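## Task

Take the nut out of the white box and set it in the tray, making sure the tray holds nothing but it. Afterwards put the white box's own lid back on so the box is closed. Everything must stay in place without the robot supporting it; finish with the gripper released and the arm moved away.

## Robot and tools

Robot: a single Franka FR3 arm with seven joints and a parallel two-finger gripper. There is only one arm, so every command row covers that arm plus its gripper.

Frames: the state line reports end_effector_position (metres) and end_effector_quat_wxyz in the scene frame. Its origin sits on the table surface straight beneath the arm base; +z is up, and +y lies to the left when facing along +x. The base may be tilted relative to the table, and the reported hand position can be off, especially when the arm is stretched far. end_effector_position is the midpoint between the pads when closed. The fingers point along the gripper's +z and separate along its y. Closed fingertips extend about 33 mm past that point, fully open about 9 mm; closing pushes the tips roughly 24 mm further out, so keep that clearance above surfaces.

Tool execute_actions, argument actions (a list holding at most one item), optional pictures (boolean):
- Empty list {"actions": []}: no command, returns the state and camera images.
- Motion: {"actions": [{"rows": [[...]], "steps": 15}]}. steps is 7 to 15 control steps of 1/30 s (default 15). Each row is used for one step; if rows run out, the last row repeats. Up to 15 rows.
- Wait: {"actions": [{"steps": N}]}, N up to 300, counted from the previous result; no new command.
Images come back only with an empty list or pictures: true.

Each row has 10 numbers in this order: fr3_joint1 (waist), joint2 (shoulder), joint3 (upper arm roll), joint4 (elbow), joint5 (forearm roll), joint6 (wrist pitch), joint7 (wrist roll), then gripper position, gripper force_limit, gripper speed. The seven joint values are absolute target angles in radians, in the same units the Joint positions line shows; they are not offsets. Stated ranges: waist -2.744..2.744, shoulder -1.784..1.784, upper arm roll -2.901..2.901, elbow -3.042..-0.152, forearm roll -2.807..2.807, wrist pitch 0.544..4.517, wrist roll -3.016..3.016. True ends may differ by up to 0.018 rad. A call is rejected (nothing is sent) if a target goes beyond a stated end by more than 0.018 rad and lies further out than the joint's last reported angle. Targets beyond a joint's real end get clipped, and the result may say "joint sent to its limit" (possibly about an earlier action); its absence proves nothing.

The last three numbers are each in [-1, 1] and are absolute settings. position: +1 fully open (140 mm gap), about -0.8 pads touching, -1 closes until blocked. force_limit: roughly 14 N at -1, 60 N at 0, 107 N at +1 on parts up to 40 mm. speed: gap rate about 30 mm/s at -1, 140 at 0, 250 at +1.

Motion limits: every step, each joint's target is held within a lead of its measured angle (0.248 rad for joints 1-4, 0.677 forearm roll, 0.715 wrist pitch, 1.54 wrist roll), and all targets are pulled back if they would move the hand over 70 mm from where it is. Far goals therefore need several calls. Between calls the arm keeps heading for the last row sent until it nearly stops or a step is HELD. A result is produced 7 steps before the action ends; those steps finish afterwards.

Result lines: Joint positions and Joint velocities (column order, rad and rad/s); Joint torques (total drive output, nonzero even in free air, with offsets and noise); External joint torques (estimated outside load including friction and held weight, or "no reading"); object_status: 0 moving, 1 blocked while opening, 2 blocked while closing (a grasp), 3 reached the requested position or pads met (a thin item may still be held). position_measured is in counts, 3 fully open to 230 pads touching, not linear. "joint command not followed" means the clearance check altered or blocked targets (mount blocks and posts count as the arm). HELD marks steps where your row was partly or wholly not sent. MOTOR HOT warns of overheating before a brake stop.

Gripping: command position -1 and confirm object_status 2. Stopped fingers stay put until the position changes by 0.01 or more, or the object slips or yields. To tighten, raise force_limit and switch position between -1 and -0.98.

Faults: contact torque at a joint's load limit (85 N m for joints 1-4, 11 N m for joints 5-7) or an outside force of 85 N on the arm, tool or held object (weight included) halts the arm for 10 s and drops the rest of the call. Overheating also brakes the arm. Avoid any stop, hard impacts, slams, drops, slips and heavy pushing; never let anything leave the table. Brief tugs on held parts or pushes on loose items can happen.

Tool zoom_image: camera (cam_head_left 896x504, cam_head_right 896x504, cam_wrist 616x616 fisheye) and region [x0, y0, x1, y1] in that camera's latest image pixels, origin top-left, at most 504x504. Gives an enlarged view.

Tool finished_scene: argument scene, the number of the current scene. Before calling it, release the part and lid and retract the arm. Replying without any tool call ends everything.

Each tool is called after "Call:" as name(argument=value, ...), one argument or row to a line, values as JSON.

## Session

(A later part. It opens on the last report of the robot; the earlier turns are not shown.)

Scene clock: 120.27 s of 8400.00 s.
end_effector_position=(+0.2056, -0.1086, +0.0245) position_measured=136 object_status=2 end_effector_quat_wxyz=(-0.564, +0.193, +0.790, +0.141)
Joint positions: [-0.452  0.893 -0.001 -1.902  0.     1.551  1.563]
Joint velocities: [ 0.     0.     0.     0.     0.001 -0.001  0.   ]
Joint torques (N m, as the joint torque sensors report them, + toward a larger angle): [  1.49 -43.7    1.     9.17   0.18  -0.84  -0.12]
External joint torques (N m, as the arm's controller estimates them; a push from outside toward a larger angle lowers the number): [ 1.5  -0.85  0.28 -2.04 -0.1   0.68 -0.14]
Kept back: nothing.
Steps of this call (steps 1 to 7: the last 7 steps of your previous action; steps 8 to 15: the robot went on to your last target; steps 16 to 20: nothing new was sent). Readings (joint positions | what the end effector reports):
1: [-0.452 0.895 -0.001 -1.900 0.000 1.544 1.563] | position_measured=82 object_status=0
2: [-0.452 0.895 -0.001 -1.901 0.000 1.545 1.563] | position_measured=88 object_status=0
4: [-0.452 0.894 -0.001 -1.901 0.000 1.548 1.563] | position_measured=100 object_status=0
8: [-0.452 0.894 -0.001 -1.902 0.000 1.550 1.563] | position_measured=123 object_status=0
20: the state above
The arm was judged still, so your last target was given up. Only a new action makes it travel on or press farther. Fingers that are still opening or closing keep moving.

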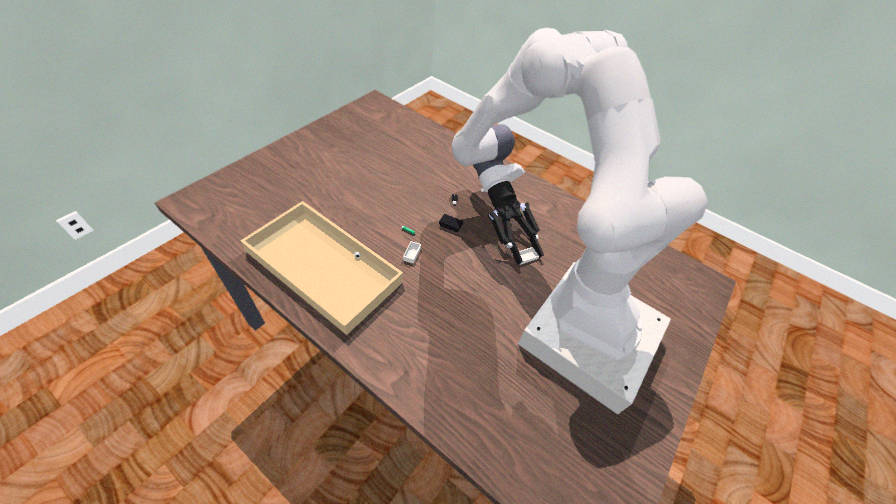

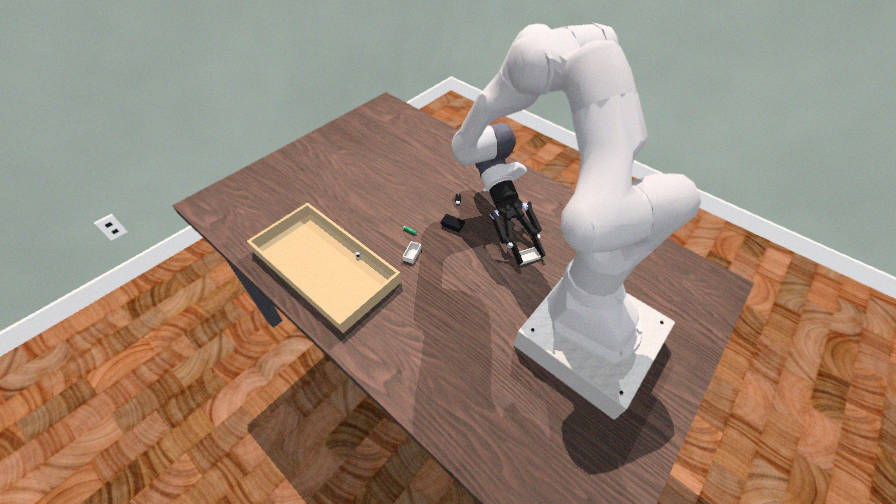

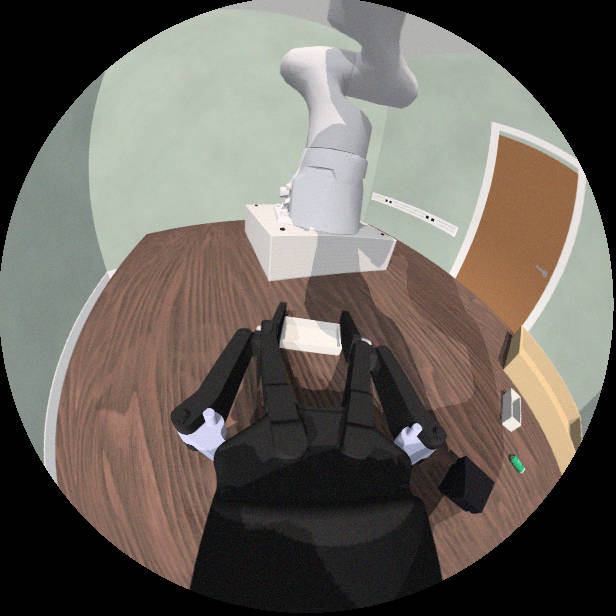

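Call:
execute_actions(
  actions=[
    {"rows":[[-0.45,0.85,0,-1.904,0,1.555,1.56,-1,0,-0.3],[-0.45,0.78,0,-1.904,0,1.555,1.56,-1,0,-0.3],[-0.45,0.7,0,-1.904,0,1.555,1.56,-1,0,-0.3],[-0.45,0.65,0,-1.904,0,1.555,1.2,-1,0,-0.3],[-0.45,0.65,0,-1.904,0,1.555,0.6,-1,0,-0.3],[-0.45,0.65,0,-1.904,0,1.555,0,-1,0,-0.3],[-0.45,0.65,0,-1.904,0,1.555,-0.8,-1,0,-0.3],[-0.45,0.65,0,-1.904,0,1.555,-1.58,-1,0,-0.3]],"steps":15},
  ],
)

Call:
execute_actions(
  actions=[
    {"steps":45},
  ],
)

Call:
execute_actions(
  actions=[
    {"rows":[[-0.45,0.7,0,-1.904,0,1.555,-1.58,-1,0,-0.3],[-0.45,0.75,0,-1.904,0,1.555,-1.58,-1,0,-0.3],[-0.45,0.8,0,-1.904,0,1.555,-1.58,-1,0,-0.3],[-0.45,0.82,0,-1.904,0,1.555,-1.58,-1,0,-0.3]],"steps":10},
  ],
)

Call:
execute_actions(
  actions=[
    {"steps":15},
  ],
  pictures=true,
)

Scene clock: 121.47 s of 8400.00 s.
end_effector_position=(+0.2796, -0.1474, +0.0867) position_measured=136 object_status=2 end_effector_quat_wxyz=(-0.418, -0.032, +0.875, +0.240)
Joint positions: [-0.452  0.665 -0.001 -1.898  0.     1.554  1.012]
Joint velocities: [-0.    -0.563  0.     0.119 -0.     0.03  -4.58 ]
Joint torques (N m, as the joint torque sensors report them, + toward a larger angle): [  0.91 -23.5    0.16   4.73   0.41  -1.28  -1.17]
External joint torques (N m, as the arm's controller estimates them; a push from outside toward a larger angle lowers the number): [ 0.94 -1.86 -0.27  0.7   0.15  0.39 -1.24]
Steps of this call (steps 1 to 28: nothing new was sent; steps 29 to 36: the first 8 steps of this action). Readings (joint positions | what the end effector reports):
29: [-0.452 0.889 -0.001 -1.905 0.000 1.551 1.563] | position_measured=136 object_status=2
30: [-0.452 0.873 -0.001 -1.910 0.000 1.551 1.563] | position_measured=136 object_status=2
32: [-0.452 0.803 -0.001 -1.916 0.000 1.551 1.540] | position_measured=136 object_status=2
36: the state above

Scene clock: 122.97 s of 8400.00 s.
end_effector_position=(+0.2825, -0.1489, +0.0912) position_measured=136 object_status=2 end_effector_quat_wxyz=(-0.110, +0.851, -0.219, -0.464)
Joint positions: [-0.452  0.649 -0.001 -1.902  0.     1.555 -1.553]
Joint velocities: [ 0.001  0.001 -0.    -0.     0.001 -0.    -0.077]
Joint torques (N m, as the joint torque sensors report them, + toward a larger angle): [  1.61 -42.14   0.66  13.5    0.52  -0.63  -0.25]
External joint torques (N m, as the arm's controller estimates them; a push from outside toward a larger angle lowers the number): [ 1.72  0.92  0.18 -2.55  0.04  0.03 -0.23]
Kept back: nothing.
Steps of this call (steps 1 to 7: the last 7 steps of your previous action; steps 8 to 45: the robot went on to your last target). Readings (joint positions | what the end effector reports):
1: [-0.452 0.651 -0.001 -1.895 0.000 1.555 0.855] | position_measured=136 object_status=2
2: [-0.452 0.644 -0.001 -1.895 0.000 1.555 0.699] | position_measured=136 object_status=2
4: [-0.452 0.643 -0.001 -1.896 0.000 1.555 0.386] | position_measured=136 object_status=2
8: [-0.452 0.648 -0.001 -1.901 0.000 1.555 -0.237] | position_measured=136 object_status=2
45: the state above

Scene clock: 123.07 s of 8400.00 s.
end_effector_position=(+0.2736, -0.1442, +0.0764) position_measured=136 object_status=2 end_effector_quat_wxyz=(-0.115, +0.844, -0.214, -0.479)
Joint positions: [-0.452  0.697 -0.001 -1.893  0.     1.556 -1.56 ]
Joint velocities: [ 0.001  0.945  0.     0.061 -0.001  0.039 -0.056]
Joint torques (N m, as the joint torque sensors report them, + toward a larger angle): [  1.72 -26.08   0.29   4.32   0.45  -2.    -0.26]
External joint torques (N m, as the arm's controller estimates them; a push from outside toward a larger angle lowers the number): [ 1.63  1.05 -0.25  0.94  0.21  0.17 -0.24]
Steps of this call (steps 1 to 3: the first 3 steps of this action). Readings (joint positions | what the end effector reports):
1: [-0.452 0.654 -0.001 -1.900 0.000 1.555 -1.556] | position_measured=136 object_status=2
2: [-0.452 0.670 -0.001 -1.896 0.000 1.556 -1.558] | position_measured=136 object_status=2
3: the state above

Scene clock: 123.57 s of 8400.00 s.
end_effector_position=(+0.2286, -0.1206, +0.0411) position_measured=136 object_status=2 end_effector_quat_wxyz=(-0.132, +0.810, -0.200, -0.536)
Joint positions: [-0.452  0.821 -0.001 -1.906  0.     1.555 -1.573]
Joint velocities: [-0.001  0.     0.001  0.     0.001  0.001 -0.011]
Joint torques (N m, as the joint torque sensors report them, + toward a larger angle): [  1.86 -43.02   0.72  12.75   0.38  -1.3   -0.33]
External joint torques (N m, as the arm's controller estimates them; a push from outside toward a larger angle lowers the number): [ 1.99 -0.26  0.11  0.31  0.04 -0.02 -0.31]
Kept back: nothing.
Steps of this call (steps 1 to 7: the last 7 steps of your previous action; steps 8 to 15: the robot went on to your last target). Readings (joint positions | what the end effector reports):
1: [-0.452 0.731 -0.001 -1.893 0.000 1.557 -1.562] | position_measured=136 object_status=2
2: [-0.452 0.763 -0.001 -1.896 0.000 1.557 -1.563] | position_measured=136 object_status=2
4: [-0.452 0.808 -0.001 -1.906 0.000 1.556 -1.566] | position_measured=136 object_status=2
8: [-0.452 0.826 -0.001 -1.909 0.000 1.555 -1.570] | position_measured=136 object_status=2
15: the state above

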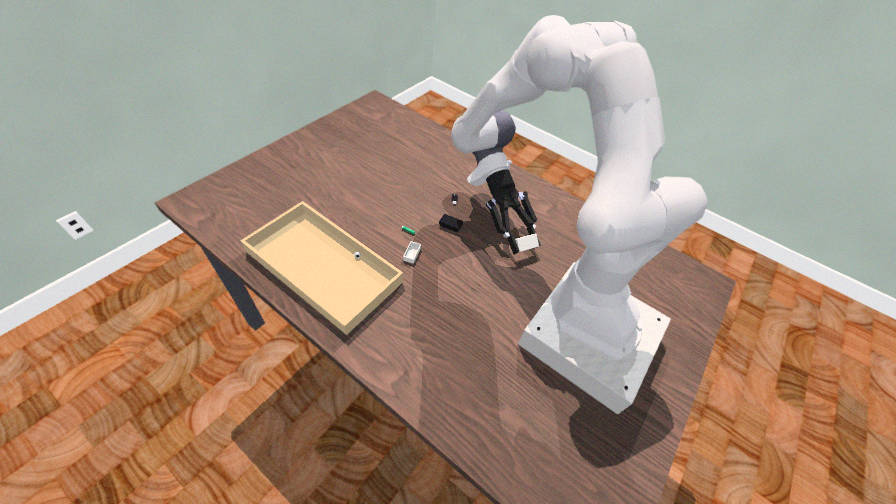

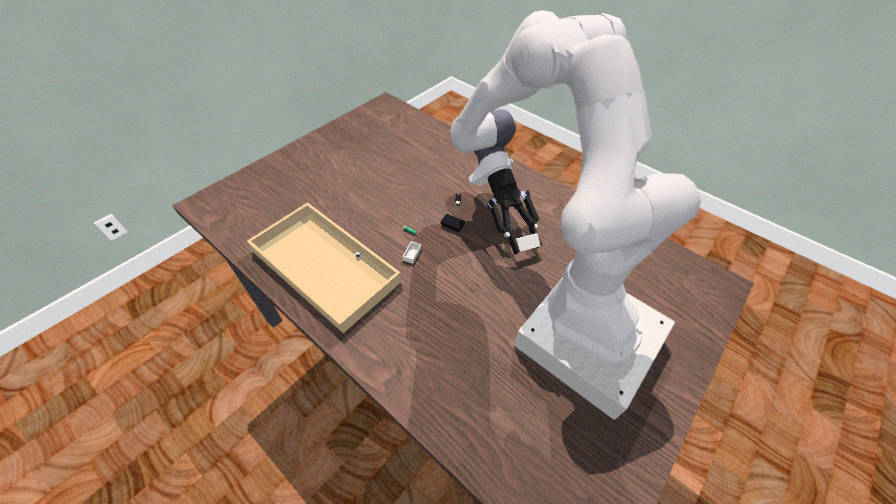

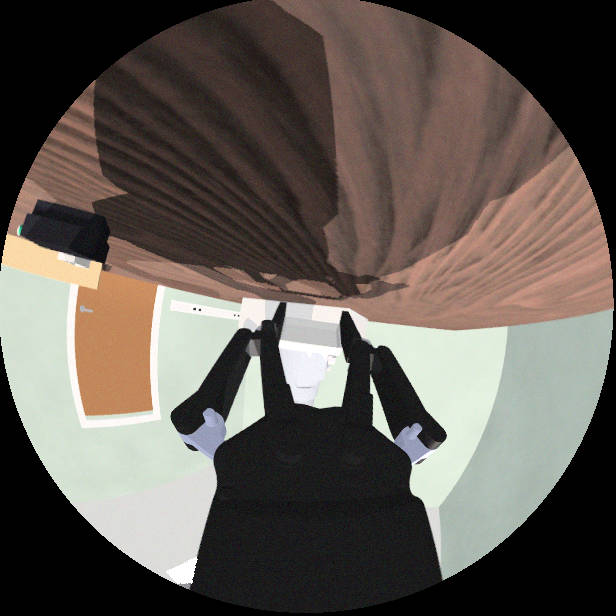

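Call:
execute_actions(
  actions=[
    {"rows":[[-0.45,0.835,0,-1.904,0,1.555,-1.58,-1,0,-0.3],[-0.45,0.85,0,-1.904,0,1.555,-1.58,-1,0,-0.3],[-0.45,0.85,0,-1.904,0,1.555,-1.58,-1,0,-0.3],[-0.45,0.85,0,-1.904,0,1.555,-1.58,-1,0,-0.3],[-0.45,0.85,0,-1.904,0,1.555,-1.58,0.4,0,0]],"steps":15},
  ],
)

Call:
execute_actions(
  actions=[
    {"rows":[[-0.45,0.8,0,-1.87,0,1.555,-1.58,0.4,0,0],[-0.45,0.7,0,-1.85,0,1.6,-1.58,0.4,0,0],[-0.45,0.55,0,-1.9,0,1.75,-1,0.4,0,0],[-0.45,0.35,0,-2.0,0,1.95,-0.3,0.4,0,0],[-0.45,0.15,0,-2.2,0,2.2,0.3,0.4,0,0],[-0.45,0,0,-2.4,0,2.4,0.83,0.4,0,0]],"steps":15},
  ],
)

Call:
execute_actions(
  actions=[
    {"steps":40},
  ],
  pictures=true,
)

Scene clock: 124.23 s of 8400.00 s.
end_effector_position=(+0.2202, -0.1162, +0.0338) position_measured=115 object_status=0 end_effector_quat_wxyz=(-0.136, +0.803, -0.197, -0.546)
Joint positions: [-0.452  0.849 -0.001 -1.904  0.     1.555 -1.576]
Joint velocities: [-0.001  0.015 -0.001 -0.     0.     0.001 -0.002]
Joint torques (N m, as the joint torque sensors report them, + toward a larger angle): [  1.88 -43.25   0.25  11.02   0.38  -1.46  -0.22]
External joint torques (N m, as the arm's controller estimates them; a push from outside toward a larger angle lowers the number): [ 1.97  1.42 -0.43 -2.06  0.03 -0.18 -0.2 ]
Steps of this call (steps 1 to 12: the robot went on to your last target; steps 13 to 20: the first 8 steps of this action). Readings (joint positions | what the end effector reports):
13: [-0.452 0.822 -0.001 -1.905 0.000 1.555 -1.576] | position_measured=136 object_status=2
14: [-0.452 0.827 -0.001 -1.904 0.000 1.555 -1.576] | position_measured=136 object_status=2
16: [-0.452 0.839 -0.001 -1.903 0.000 1.555 -1.576] | position_measured=136 object_status=2
20: the state above

Scene clock: 124.73 s of 8400.00 s.
end_effector_position=(+0.2920, -0.1540, +0.0439) position_measured=78 object_status=3 end_effector_quat_wxyz=(-0.016, +0.831, -0.395, -0.392)
Joint positions: [-0.452  0.591 -0.001 -2.054  0.     1.836 -1.169]
Joint velocities: [-0.    -1.233  0.001 -1.199  0.001  1.653  2.497]
Joint torques (N m, as the joint torque sensors report them, + toward a larger angle): [  1.36 -36.74   0.67  15.72   0.38   1.22   0.52]
External joint torques (N m, as the arm's controller estimates them; a push from outside toward a larger angle lowers the number): [ 1.36 -0.41  0.11 -2.4   0.04  0.78  0.53]
Steps of this call (steps 1 to 7: the last 7 steps of your previous action; steps 8 to 15: the first 8 steps of this action). Readings (joint positions | what the end effector reports):
8: [-0.452 0.847 -0.001 -1.901 0.000 1.554 -1.577] | position_measured=78 object_status=0
9: [-0.452 0.832 -0.001 -1.898 0.000 1.557 -1.577] | position_measured=78 object_status=0
11: [-0.452 0.762 -0.001 -1.912 0.000 1.605 -1.490] | position_measured=78 object_status=3
15: the state above

Scene clock: 126.07 s of 8400.00 s.
end_effector_position=(+0.4342, -0.2287, +0.1808) position_measured=78 object_status=3 end_effector_quat_wxyz=(+0.001, -0.149, +0.989, -0.001)
Joint positions: [-0.452 -0.001 -0.001 -2.398  0.     2.397  0.787]
Joint velocities: [ 0.001 -0.001 -0.     0.     0.     0.003  0.134]
Joint torques (N m, as the joint torque sensors report them, + toward a larger angle): [  2.06 -27.48   0.12  19.04   0.49   2.91   0.07]
External joint torques (N m, as the arm's controller estimates them; a push from outside toward a larger angle lowers the number): [ 2.05  1.37  0.11 -2.15 -0.05  0.44  0.07]
Kept back: nothing.
Steps of this call (steps 1 to 7: the last 7 steps of your previous action; steps 8 to 40: the robot went on to your last target). Readings (joint positions | what the end effector reports):
1: [-0.452 0.546 -0.001 -2.100 0.000 1.898 -1.073] | position_measured=78 object_status=3
2: [-0.452 0.493 -0.001 -2.155 0.000 1.963 -0.959] | position_measured=78 object_status=3
4: [-0.452 0.370 -0.001 -2.271 0.000 2.079 -0.703] | position_measured=78 object_status=3
8: [-0.452 0.199 -0.001 -2.342 0.000 2.186 -0.380] | position_measured=78 object_status=3
40: the state above

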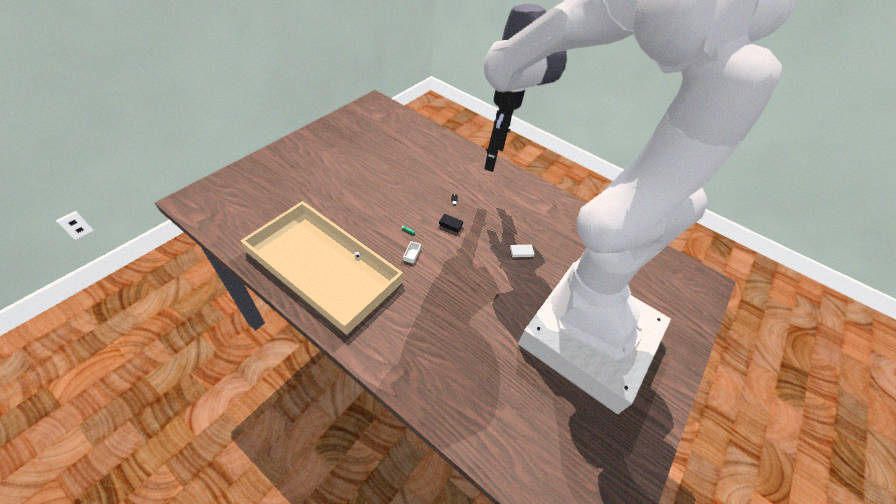

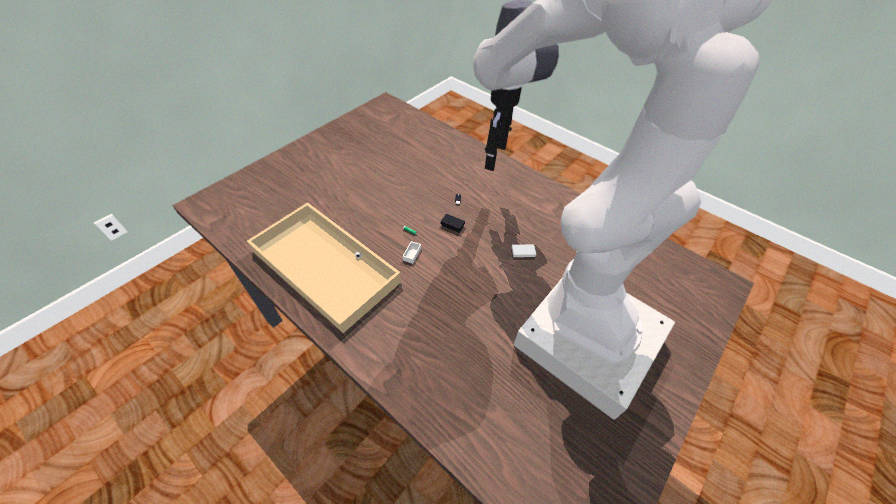

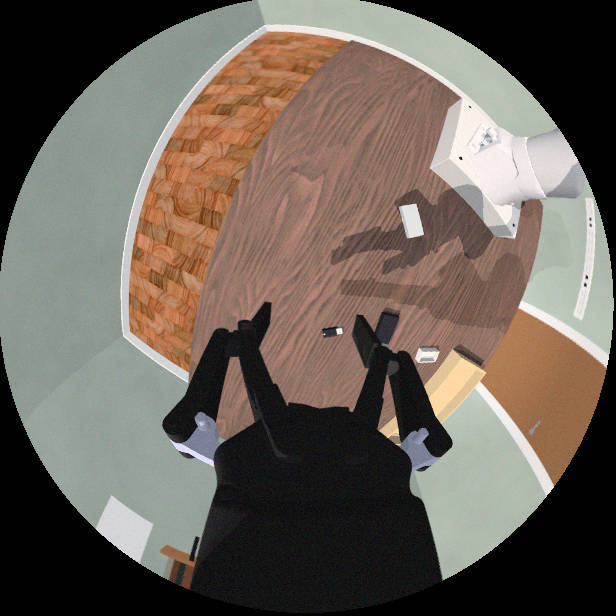

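Call:
execute_actions(
  actions=[
    {"rows":[[-0.45,-0.05,0,-2.55,0,2.41,1.1,0.4,0,0],[-0.45,-0.12,0,-2.7,0,2.41,1.4,0.4,0,0],[-0.45,-0.18,0,-2.8,0,2.41,1.58,0.4,0,0],[-0.45,-0.18,0,-2.89,0,2.41,1.58,0.4,0,0]],"steps":12},
  ],
)

Call:
execute_actions(
  actions=[
    {"steps":20},
  ],
  pictures=true,
)

Scene clock: 127.07 s of 8400.00 s.
end_effector_position=(+0.3568, -0.1879, +0.1486) position_measured=78 object_status=3 end_effector_quat_wxyz=(-0.039, -0.044, +0.998, +0.022)
Joint positions: [-0.452 -0.102 -0.001 -2.603  0.     2.407  0.997]
Joint velocities: [-0.    -0.506 -0.    -1.21  -0.001 -0.003  1.003]
Joint torques (N m, as the joint torque sensors report them, + toward a larger angle): [  1.15 -19.46   0.39  20.69   0.63   2.6    0.31]
External joint torques (N m, as the arm's controller estimates them; a push from outside toward a larger angle lowers the number): [ 1.32 -1.2   0.66 -2.95  0.1   0.09  0.34]
Steps of this call (steps 1 to 25: the robot went on to your last target; steps 26 to 30: the first 5 steps of this action). Readings (joint positions | what the end effector reports):
26: [-0.452 -0.013 -0.001 -2.422 0.000 2.405 0.845] | position_measured=78 object_status=3
27: [-0.452 -0.033 -0.001 -2.465 0.000 2.406 0.876] | position_measured=78 object_status=3
29: [-0.452 -0.083 -0.001 -2.561 0.000 2.407 0.961] | position_measured=78 object_status=3
30: the state above

Scene clock: 127.73 s of 8400.00 s.
end_effector_position=(+0.2212, -0.1165, +0.0904) position_measured=78 object_status=3 end_effector_quat_wxyz=(-0.144, +0.202, +0.968, +0.041)
Joint positions: [-0.452 -0.178 -0.001 -2.888  0.     2.407  1.496]
Joint velocities: [ 0.001 -0.001 -0.    -0.002  0.002  0.     0.268]
Joint torques (N m, as the joint torque sensors report them, + toward a larger angle): [  1.55 -18.77  -0.36  13.59   0.4    2.01   0.15]
External joint torques (N m, as the arm's controller estimates them; a push from outside toward a larger angle lowers the number): [ 1.59 -1.55 -0.15 -2.19  0.06  0.42  0.14]
Kept back: nothing.
Steps of this call (steps 1 to 7: the last 7 steps of your previous action; steps 8 to 20: the robot went on to your last target). Readings (joint positions | what the end effector reports):
1: [-0.452 -0.117 -0.001 -2.642 0.000 2.407 1.028] | position_measured=78 object_status=3
2: [-0.452 -0.127 -0.001 -2.679 0.000 2.408 1.056] | position_measured=78 object_status=3
4: [-0.452 -0.145 -0.001 -2.754 0.000 2.408 1.120] | position_measured=78 object_status=3
8: [-0.452 -0.168 -0.001 -2.866 0.000 2.406 1.276] | position_measured=78 object_status=3
20: the state above

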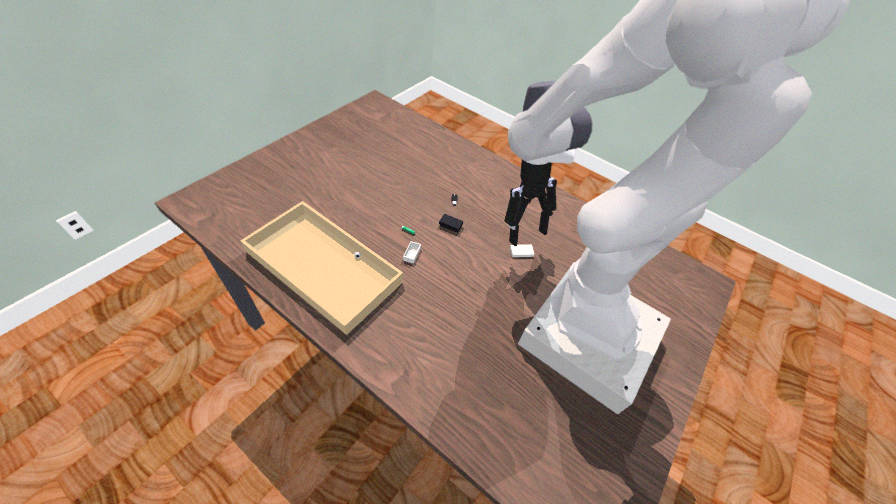

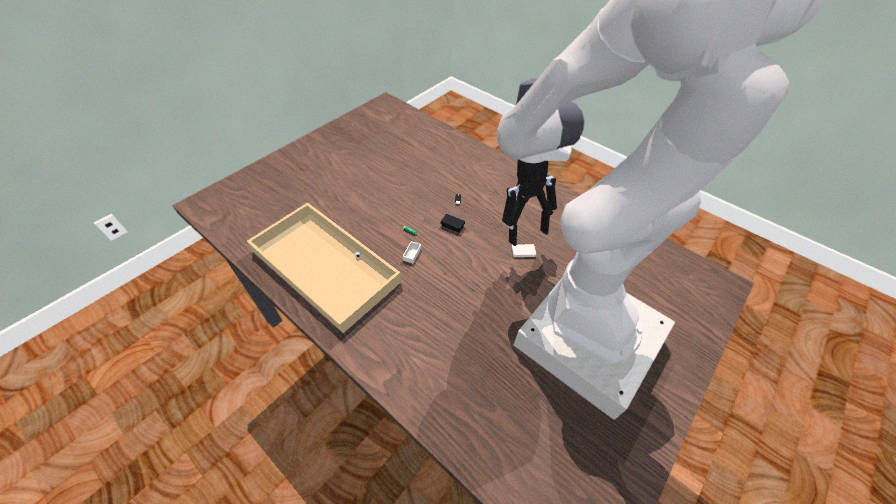

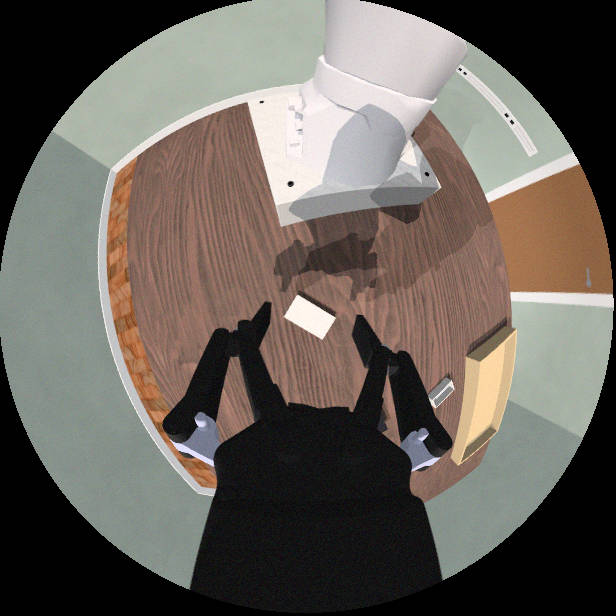

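Call:
execute_actions(
  actions=[
    {"rows":[[-0.45,-0.14,0,-2.89,0,2.49,1.85,0.4,0,0],[-0.45,-0.11,0,-2.89,0,2.54,1.85,0.4,0,0],[-0.45,-0.08,0,-2.89,0,2.58,1.85,0.4,0,0],[-0.45,-0.05,0,-2.892,0,2.6,1.85,0.4,0,0],[-0.45,-0.02,0,-2.894,0,2.62,1.85,0.4,0,0],[-0.45,0.005,0,-2.894,0,2.62,1.85,0.4,0,0],[-0.45,0.02,0,-2.894,0,2.62,1.85,0.4,0,0]],"steps":15},
  ],
)

Call:
execute_actions(
  actions=[
    {"steps":15},
  ],
  pictures=true,
)

Scene clock: 128.60 s of 8400.00 s.
end_effector_position=(+0.2130, -0.1123, +0.0466) position_measured=78 object_status=3 end_effector_quat_wxyz=(-0.157, +0.312, +0.937, +0.025)
Joint positions: [-0.452 -0.012 -0.001 -2.892  0.     2.558  1.727]
Joint velocities: [ 0.001  0.506 -0.001 -0.064  0.     0.33   0.395]
Joint torques (N m, as the joint torque sensors report them, + toward a larger angle): [  1.29 -25.15   0.05  14.1    0.22   2.73   0.24]
External joint torques (N m, as the arm's controller estimates them; a push from outside toward a larger angle lowers the number): [ 1.25  2.02  0.01 -1.93  0.06  0.57  0.24]
Steps of this call (steps 1 to 18: the robot went on to your last target; steps 19 to 26: the first 8 steps of this action). Readings (joint positions | what the end effector reports):
19: [-0.452 -0.173 -0.001 -2.888 0.000 2.419 1.589] | position_measured=78 object_status=3
20: [-0.452 -0.158 -0.001 -2.887 0.000 2.439 1.616] | position_measured=78 object_status=3
22: [-0.452 -0.112 -0.001 -2.887 0.000 2.487 1.661] | position_measured=78 object_status=3
26: the state above

Scene clock: 129.10 s of 8400.00 s.
end_effector_position=(+0.2178, -0.1149, +0.0380) position_measured=78 object_status=3 end_effector_quat_wxyz=(-0.146, +0.357, +0.922, +0.016)
Joint positions: [-0.452  0.018 -0.001 -2.895  0.     2.614  1.824]
Joint velocities: [-0.001  0.     0.    -0.001  0.     0.019  0.076]
Joint torques (N m, as the joint torque sensors report them, + toward a larger angle): [  1.87 -19.37  -0.36  11.41   0.17   2.06   0.06]
External joint torques (N m, as the arm's controller estimates them; a push from outside toward a larger angle lowers the number): [ 1.89  1.07 -0.35 -0.65 -0.02  0.49  0.06]
Kept back: nothing.
Steps of this call (steps 1 to 7: the last 7 steps of your previous action; steps 8 to 15: the robot went on to your last target). Readings (joint positions | what the end effector reports):
1: [-0.452 0.001 -0.001 -2.893 0.000 2.568 1.739] | position_measured=78 object_status=3
2: [-0.452 0.009 -0.001 -2.894 0.000 2.576 1.751] | position_measured=78 object_status=3
4: [-0.452 0.016 -0.001 -2.895 0.000 2.589 1.770] | position_measured=78 object_status=3
8: [-0.452 0.018 -0.001 -2.895 0.000 2.605 1.797] | position_measured=78 object_status=3
15: the state above

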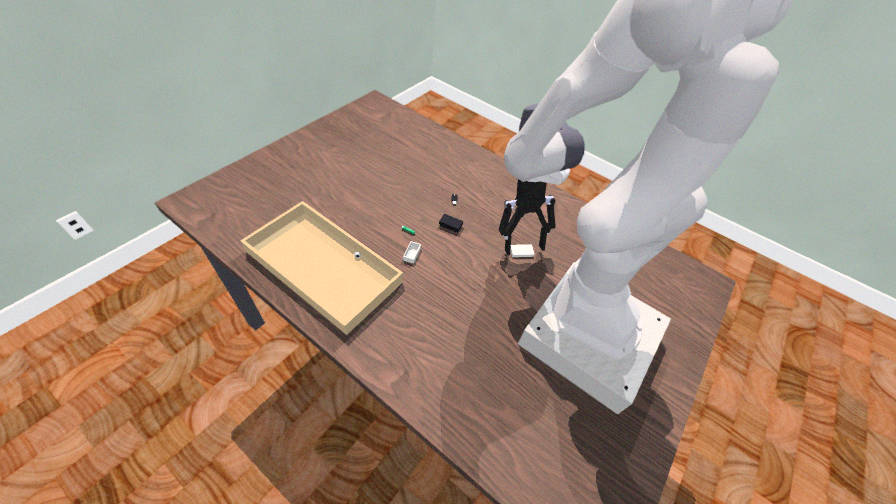

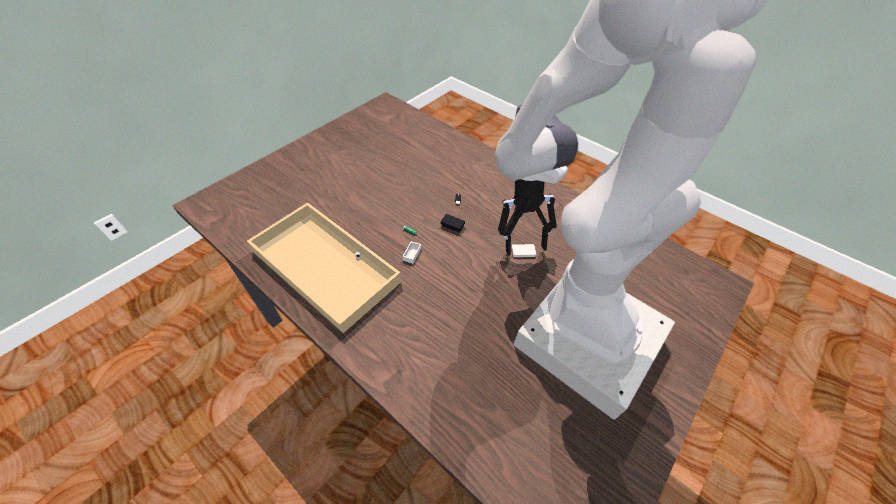

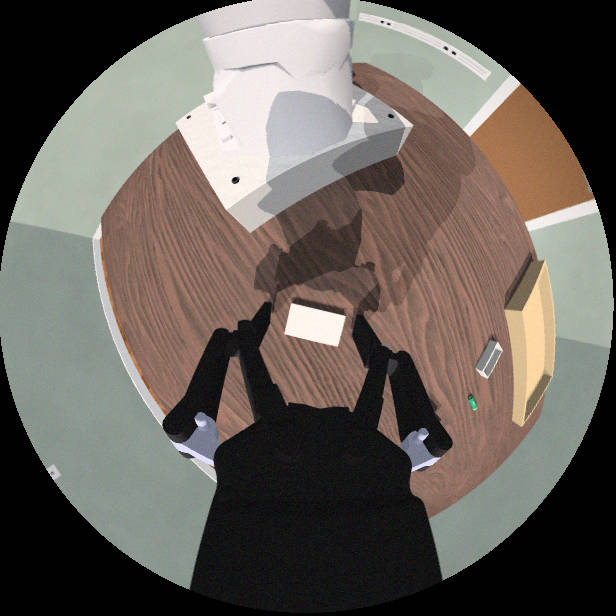

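Call:
execute_actions(
  actions=[
    {"rows":[[-0.45,0.022,0,-2.894,0,2.62,1.87,-1,-0.3,-0.3]],"steps":15},
  ],
)

Call:
execute_actions(
  actions=[
    {"steps":15},
  ],
)

Call:
execute_actions(
  actions=[
    {"rows":[[-0.45,0.012,0,-2.894,0,2.62,1.8,-1,-0.3,-0.3],[-0.45,0.012,0,-2.894,0,2.62,1.7,-1,-0.3,-0.3],[-0.45,0.012,0,-2.894,0,2.62,1.58,-1,-0.3,-0.3]],"steps":12},
  ],
)

Call:
execute_actions(
  actions=[
    {"steps":25},
  ],
  pictures=true,
)

Scene clock: 129.70 s of 8400.00 s.
end_effector_position=(+0.2180, -0.1150, +0.0375) position_measured=117 object_status=0 end_effector_quat_wxyz=(-0.146, +0.372, +0.917, +0.014)
Joint positions: [-0.452  0.02  -0.001 -2.895  0.     2.618  1.855]
Joint velocities: [-0.     0.002  0.001 -0.     0.001  0.001  0.04 ]
Joint torques (N m, as the joint torque sensors report them, + toward a larger angle): [  1.31 -19.43  -0.17  10.86   0.08   2.03   0.12]
External joint torques (N m, as the arm's controller estimates them; a push from outside toward a larger angle lowers the number): [ 1.34  1.12 -0.17 -1.33 -0.11  0.42  0.12]
Steps of this call (steps 1 to 10: the robot went on to your last target; steps 11 to 18: the first 8 steps of this action). Readings (joint positions | what the end effector reports):
11: [-0.452 0.019 -0.001 -2.895 0.000 2.617 1.841] | position_measured=78 object_status=0
12: [-0.452 0.019 -0.001 -2.895 0.000 2.617 1.844] | position_measured=82 object_status=0
14: [-0.452 0.020 -0.001 -2.895 0.000 2.617 1.849] | position_measured=94 object_status=0
18: the state above

Scene clock: 130.20 s of 8400.00 s.
end_effector_position=(+0.2190, -0.1152, +0.0381) position_measured=141 object_status=2 end_effector_quat_wxyz=(-0.145, +0.375, +0.916, +0.013)
Joint positions: [-0.451  0.019  0.    -2.894  0.     2.617  1.863]
Joint velocities: [ 0.001  0.001 -0.    -0.    -0.     0.     0.007]
Joint torques (N m, as the joint torque sensors report them, + toward a larger angle): [  1.22 -18.48   0.25  10.96   0.15   2.02   0.14]
External joint torques (N m, as the arm's controller estimates them; a push from outside toward a larger angle lowers the number): [ 1.25  1.96  0.26 -1.16 -0.04  0.43  0.14]
Kept back: nothing.
Steps of this call (steps 1 to 7: the last 7 steps of your previous action; steps 8 to 15: the robot went on to your last target). Readings (joint positions | what the end effector reports):
1: [-0.452 0.020 -0.001 -2.895 0.000 2.618 1.856] | position_measured=123 object_status=0
2: [-0.452 0.020 -0.001 -2.894 0.000 2.618 1.857] | position_measured=128 object_status=0
4: [-0.451 0.019 -0.000 -2.894 0.000 2.617 1.859] | position_measured=140 object_status=0
8: [-0.451 0.019 0.000 -2.894 0.000 2.617 1.861] | position_measured=141 object_status=0
15: the state above
The arm was judged still, so your last target was given up. Only a new action makes it travel on or press farther. Fingers that are still opening or closing keep moving.

Scene clock: 130.37 s of 8400.00 s.
end_effector_position=(+0.2206, -0.1160, +0.0393) position_measured=142 object_status=2 end_effector_quat_wxyz=(-0.142, +0.334, +0.932, +0.019)
Joint positions: [-0.451  0.014  0.    -2.894  0.     2.617  1.774]
Joint velocities: [-0.    -0.013 -0.    -0.     0.001  0.    -0.625]
Joint torques (N m, as the joint torque sensors report them, + toward a larger angle): [  0.97 -20.79   0.1   10.66   0.15   2.13  -0.41]
External joint torques (N m, as the arm's controller estimates them; a push from outside toward a larger angle lowers the number): [ 1.   -0.47  0.12 -1.62 -0.05  0.51 -0.41]
Steps of this call (steps 1 to 5: the first 5 steps of this action). Readings (joint positions | what the end effector reports):
1: [-0.451 0.018 0.000 -2.894 0.000 2.617 1.859] | position_measured=141 object_status=2
2: [-0.451 0.016 0.000 -2.894 0.000 2.617 1.845] | position_measured=141 object_status=2
4: [-0.451 0.014 0.000 -2.894 0.000 2.617 1.796] | position_measured=142 object_status=2
5: the state above

Scene clock: 131.20 s of 8400.00 s.
end_effector_position=(+0.2213, -0.1164, +0.0403) position_measured=142 object_status=2 end_effector_quat_wxyz=(-0.139, +0.252, +0.957, +0.031)
Joint positions: [-0.451  0.01  -0.    -2.894  0.     2.615  1.6  ]
Joint velocities: [-0.001 -0.001 -0.001  0.    -0.    -0.001 -0.038]
Joint torques (N m, as the joint torque sensors report them, + toward a larger angle): [  1.57 -18.99  -0.22  11.4    0.07   2.6   -0.62]
External joint torques (N m, as the arm's controller estimates them; a push from outside toward a larger angle lowers the number): [ 1.62  1.41 -0.19 -0.99 -0.13  0.97 -0.63]
Kept back: nothing.
Steps of this call (steps 1 to 7: the last 7 steps of your previous action; steps 8 to 25: the robot went on to your last target). Readings (joint positions | what the end effector reports):
1: [-0.451 0.013 0.000 -2.894 0.000 2.617 1.754] | position_measured=142 object_status=2
2: [-0.451 0.013 0.000 -2.894 0.000 2.617 1.737] | position_measured=142 object_status=2
4: [-0.451 0.012 0.000 -2.894 0.000 2.617 1.707] | position_measured=142 object_status=2
8: [-0.451 0.011 0.000 -2.894 0.000 2.617 1.664] | position_measured=142 object_status=2
25: the state above

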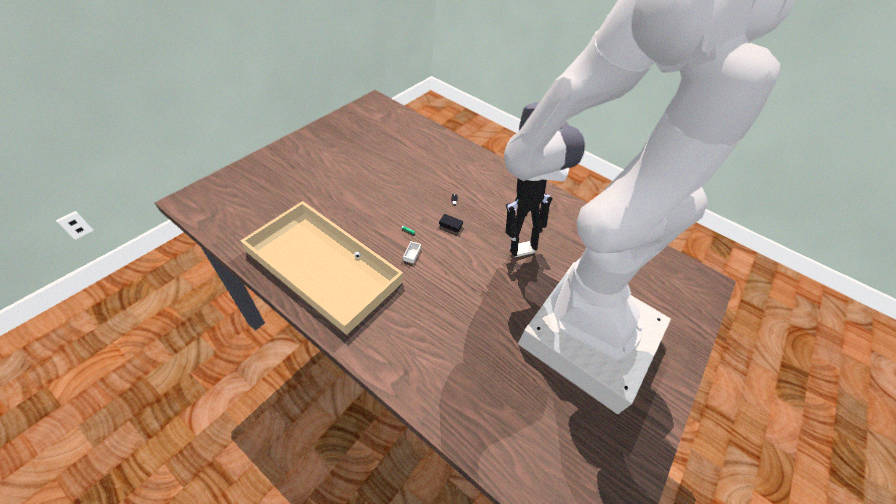

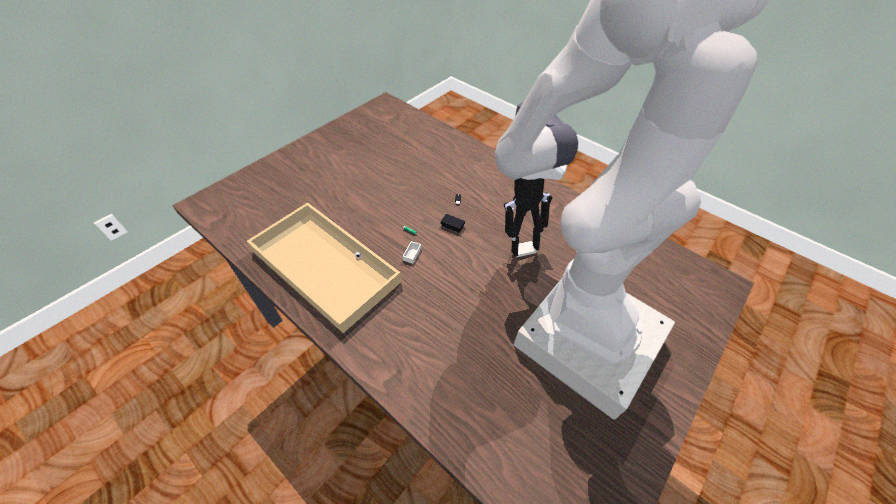

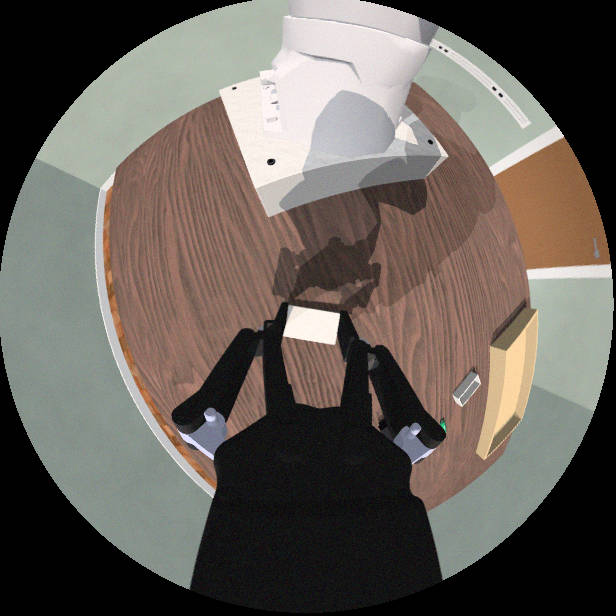

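Call:
execute_actions(
  actions=[
    {"rows":[[-0.45,-0.02,0,-2.88,0,2.6,1.6,-1,-0.3,-0.3],[-0.45,-0.01,0,-2.82,0,2.57,1.6,-1,-0.3,-0.3],[-0.45,0.03,0,-2.74,0,2.54,1.6,-1,-0.3,-0.3],[-0.45,0.08,0,-2.66,0,2.51,1.6,-1,-0.3,-0.3],[-0.45,0.14,0,-2.58,0,2.48,1.6,-1,-0.3,-0.3],[-0.45,0.19,0,-2.535,0,2.474,1.6,-1,-0.3,-0.3]],"steps":15},
  ],
)

Call:
execute_actions(
  actions=[
    {"steps":15},
  ],
)

Call:
execute_actions(
  actions=[
    {"rows":[[-0.45,0.205,0,-2.535,0,2.474,1.6,-1,-0.3,-0.3],[-0.45,0.22,0,-2.535,0,2.474,1.6,-1,-0.3,-0.3],[-0.45,0.23,0,-2.535,0,2.474,1.6,-1,-0.3,-0.3],[-0.45,0.23,0,-2.535,0,2.474,1.6,-1,-0.3,-0.3],[-0.45,0.23,0,-2.535,0,2.474,1.6,0.4,-0.3,-0.3]],"steps":12},
  ],
)

Call:
execute_actions(
  actions=[
    {"steps":20},
  ],
  pictures=true,
)

Scene clock: 132.97 s of 8400.00 s.
end_effector_position=(+0.3346, -0.1759, +0.0612) position_measured=142 object_status=2 end_effector_quat_wxyz=(-0.098, +0.250, +0.963, +0.022)
Joint positions: [-0.451  0.145  0.    -2.587  0.     2.529  1.594]
Joint velocities: [ 0.     0.545 -0.     0.779  0.    -0.252  0.009]
Joint torques (N m, as the joint torque sensors report them, + toward a larger angle): [  1.37 -27.74   0.18   7.01   0.47   0.15   0.1 ]
External joint torques (N m, as the arm's controller estimates them; a push from outside toward a larger angle lowers the number): [ 1.04  1.49 -0.31  0.39  0.42 -0.23  0.09]
Steps of this call (steps 1 to 30: the robot went on to your last target; steps 31 to 45: nothing new was sent; steps 46 to 53: the first 8 steps of this action). Readings (joint positions | what the end effector reports):
46: [-0.451 0.005 -0.000 -2.893 0.000 2.611 1.590] | position_measured=142 object_status=2
47: [-0.451 0.002 -0.000 -2.881 0.000 2.602 1.591] | position_measured=142 object_status=2
49: [-0.451 0.025 0.000 -2.798 0.000 2.576 1.592] | position_measured=142 object_status=2
53: the state above

Scene clock: 133.47 s of 8400.00 s.
end_effector_position=(+0.3351, -0.1761, +0.0563) position_measured=142 object_status=2 end_effector_quat_wxyz=(-0.119, +0.250, +0.961, +0.027)
Joint positions: [-0.451  0.188  0.    -2.537  0.     2.479  1.596]
Joint velocities: [ 0.001 -0.    -0.001  0.001  0.    -0.017  0.001]
Joint torques (N m, as the joint torque sensors report them, + toward a larger angle): [  1.43 -28.47  -0.08  16.19   0.43   1.51   0.03]
External joint torques (N m, as the arm's controller estimates them; a push from outside toward a larger angle lowers the number): [ 1.47  1.24 -0.22  0.46  0.1  -0.25  0.03]
Kept back: nothing.
Steps of this call (steps 1 to 7: the last 7 steps of your previous action; steps 8 to 15: the robot went on to your last target). Readings (joint positions | what the end effector reports):
1: [-0.451 0.160 0.000 -2.567 0.000 2.521 1.594] | position_measured=142 object_status=2
2: [-0.451 0.170 0.000 -2.555 0.000 2.514 1.594] | position_measured=142 object_status=2
4: [-0.451 0.181 0.000 -2.544 0.000 2.502 1.595] | position_measured=142 object_status=2
8: [-0.451 0.188 0.000 -2.539 0.000 2.488 1.595] | position_measured=142 object_status=2
15: the state above

Scene clock: 133.63 s of 8400.00 s.
end_effector_position=(+0.3261, -0.1714, +0.0450) position_measured=142 object_status=0 end_effector_quat_wxyz=(-0.133, +0.250, +0.959, +0.030)
Joint positions: [-0.451  0.22   0.    -2.535  0.     2.478  1.596]
Joint velocities: [-0.     0.17   0.    -0.009 -0.001 -0.021  0.001]
Joint torques (N m, as the joint torque sensors report them, + toward a larger angle): [  0.96 -31.29   0.18  15.14   0.37   1.69   0.06]
External joint torques (N m, as the arm's controller estimates them; a push from outside toward a larger angle lowers the number): [ 1.    2.38  0.   -1.71  0.06 -0.29  0.05]
Steps of this call (steps 1 to 5: the first 5 steps of this action). Readings (joint positions | what the end effector reports):
1: [-0.451 0.190 0.000 -2.536 0.000 2.479 1.596] | position_measured=142 object_status=2
2: [-0.451 0.196 0.000 -2.535 0.000 2.479 1.596] | position_measured=142 object_status=2
4: [-0.451 0.213 0.000 -2.535 0.000 2.478 1.596] | position_measured=142 object_status=2
5: the state above

Scene clock: 134.30 s of 8400.00 s.
end_effector_position=(+0.3225, -0.1696, +0.0417) position_measured=78 object_status=3 end_effector_quat_wxyz=(-0.139, +0.250, +0.958, +0.031)
Joint positions: [-0.451  0.229  0.    -2.535  0.     2.476  1.597]
Joint velocities: [ 0.     0.001 -0.001  0.     0.001  0.001  0.   ]
Joint torques (N m, as the joint torque sensors report them, + toward a larger angle): [  1.13 -29.28  -0.51  13.83   0.31   1.28   0.04]
External joint torques (N m, as the arm's controller estimates them; a push from outside toward a larger angle lowers the number): [ 1.21  0.99 -0.64 -1.13  0.   -0.36  0.03]
Kept back: nothing.
Steps of this call (steps 1 to 7: the last 7 steps of your previous action; steps 8 to 15: the robot went on to your last target; steps 16 to 20: nothing new was sent). Readings (joint positions | what the end effector reports):
1: [-0.451 0.224 0.000 -2.535 0.000 2.477 1.596] | position_measured=142 object_status=0
2: [-0.451 0.227 0.000 -2.535 0.000 2.477 1.596] | position_measured=133 object_status=0
4: [-0.451 0.229 0.000 -2.535 0.000 2.476 1.596] | position_measured=121 object_status=0
8: [-0.451 0.229 0.000 -2.535 0.000 2.476 1.597] | position_measured=98 object_status=0
20: the state above
The arm was judged still, so your last target was given up. Only a new action makes it travel on or press farther. Fingers that are still opening or closing keep moving.

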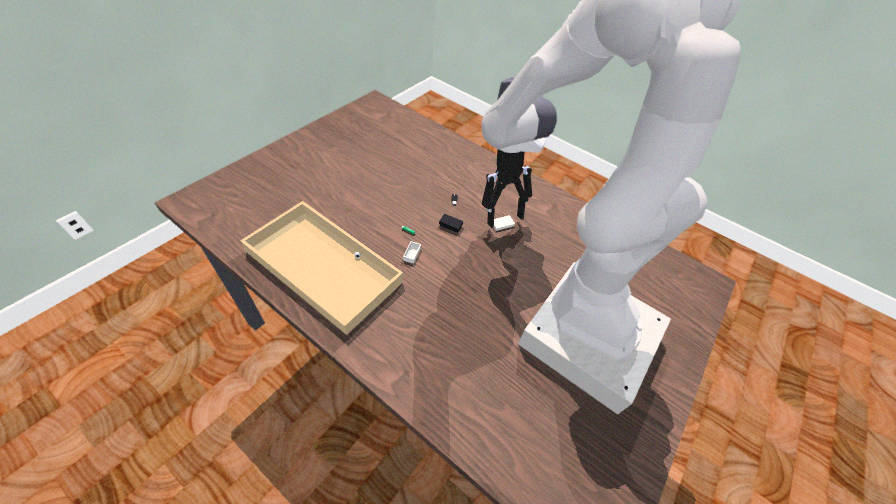

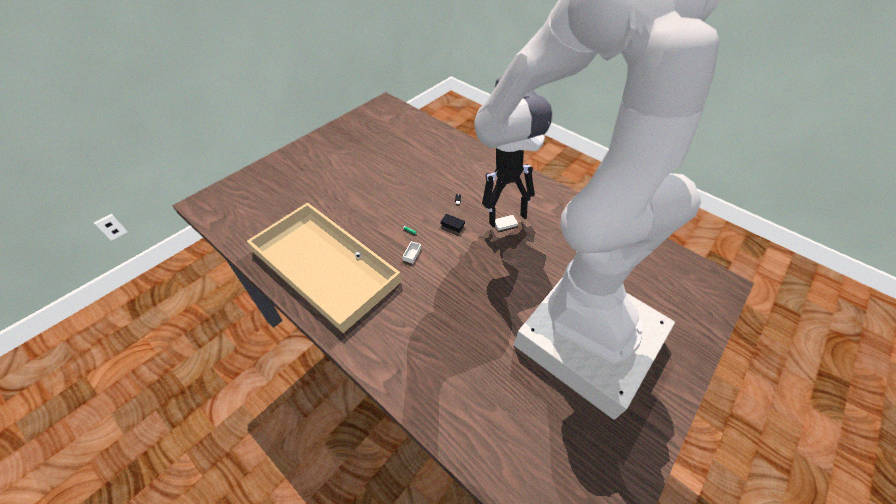

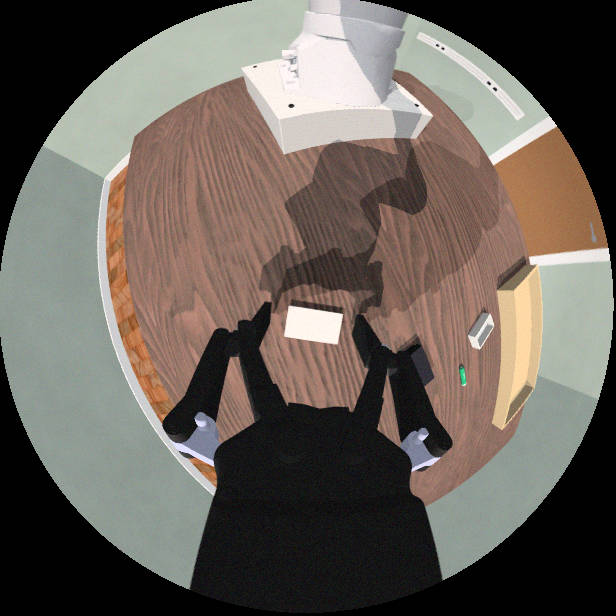

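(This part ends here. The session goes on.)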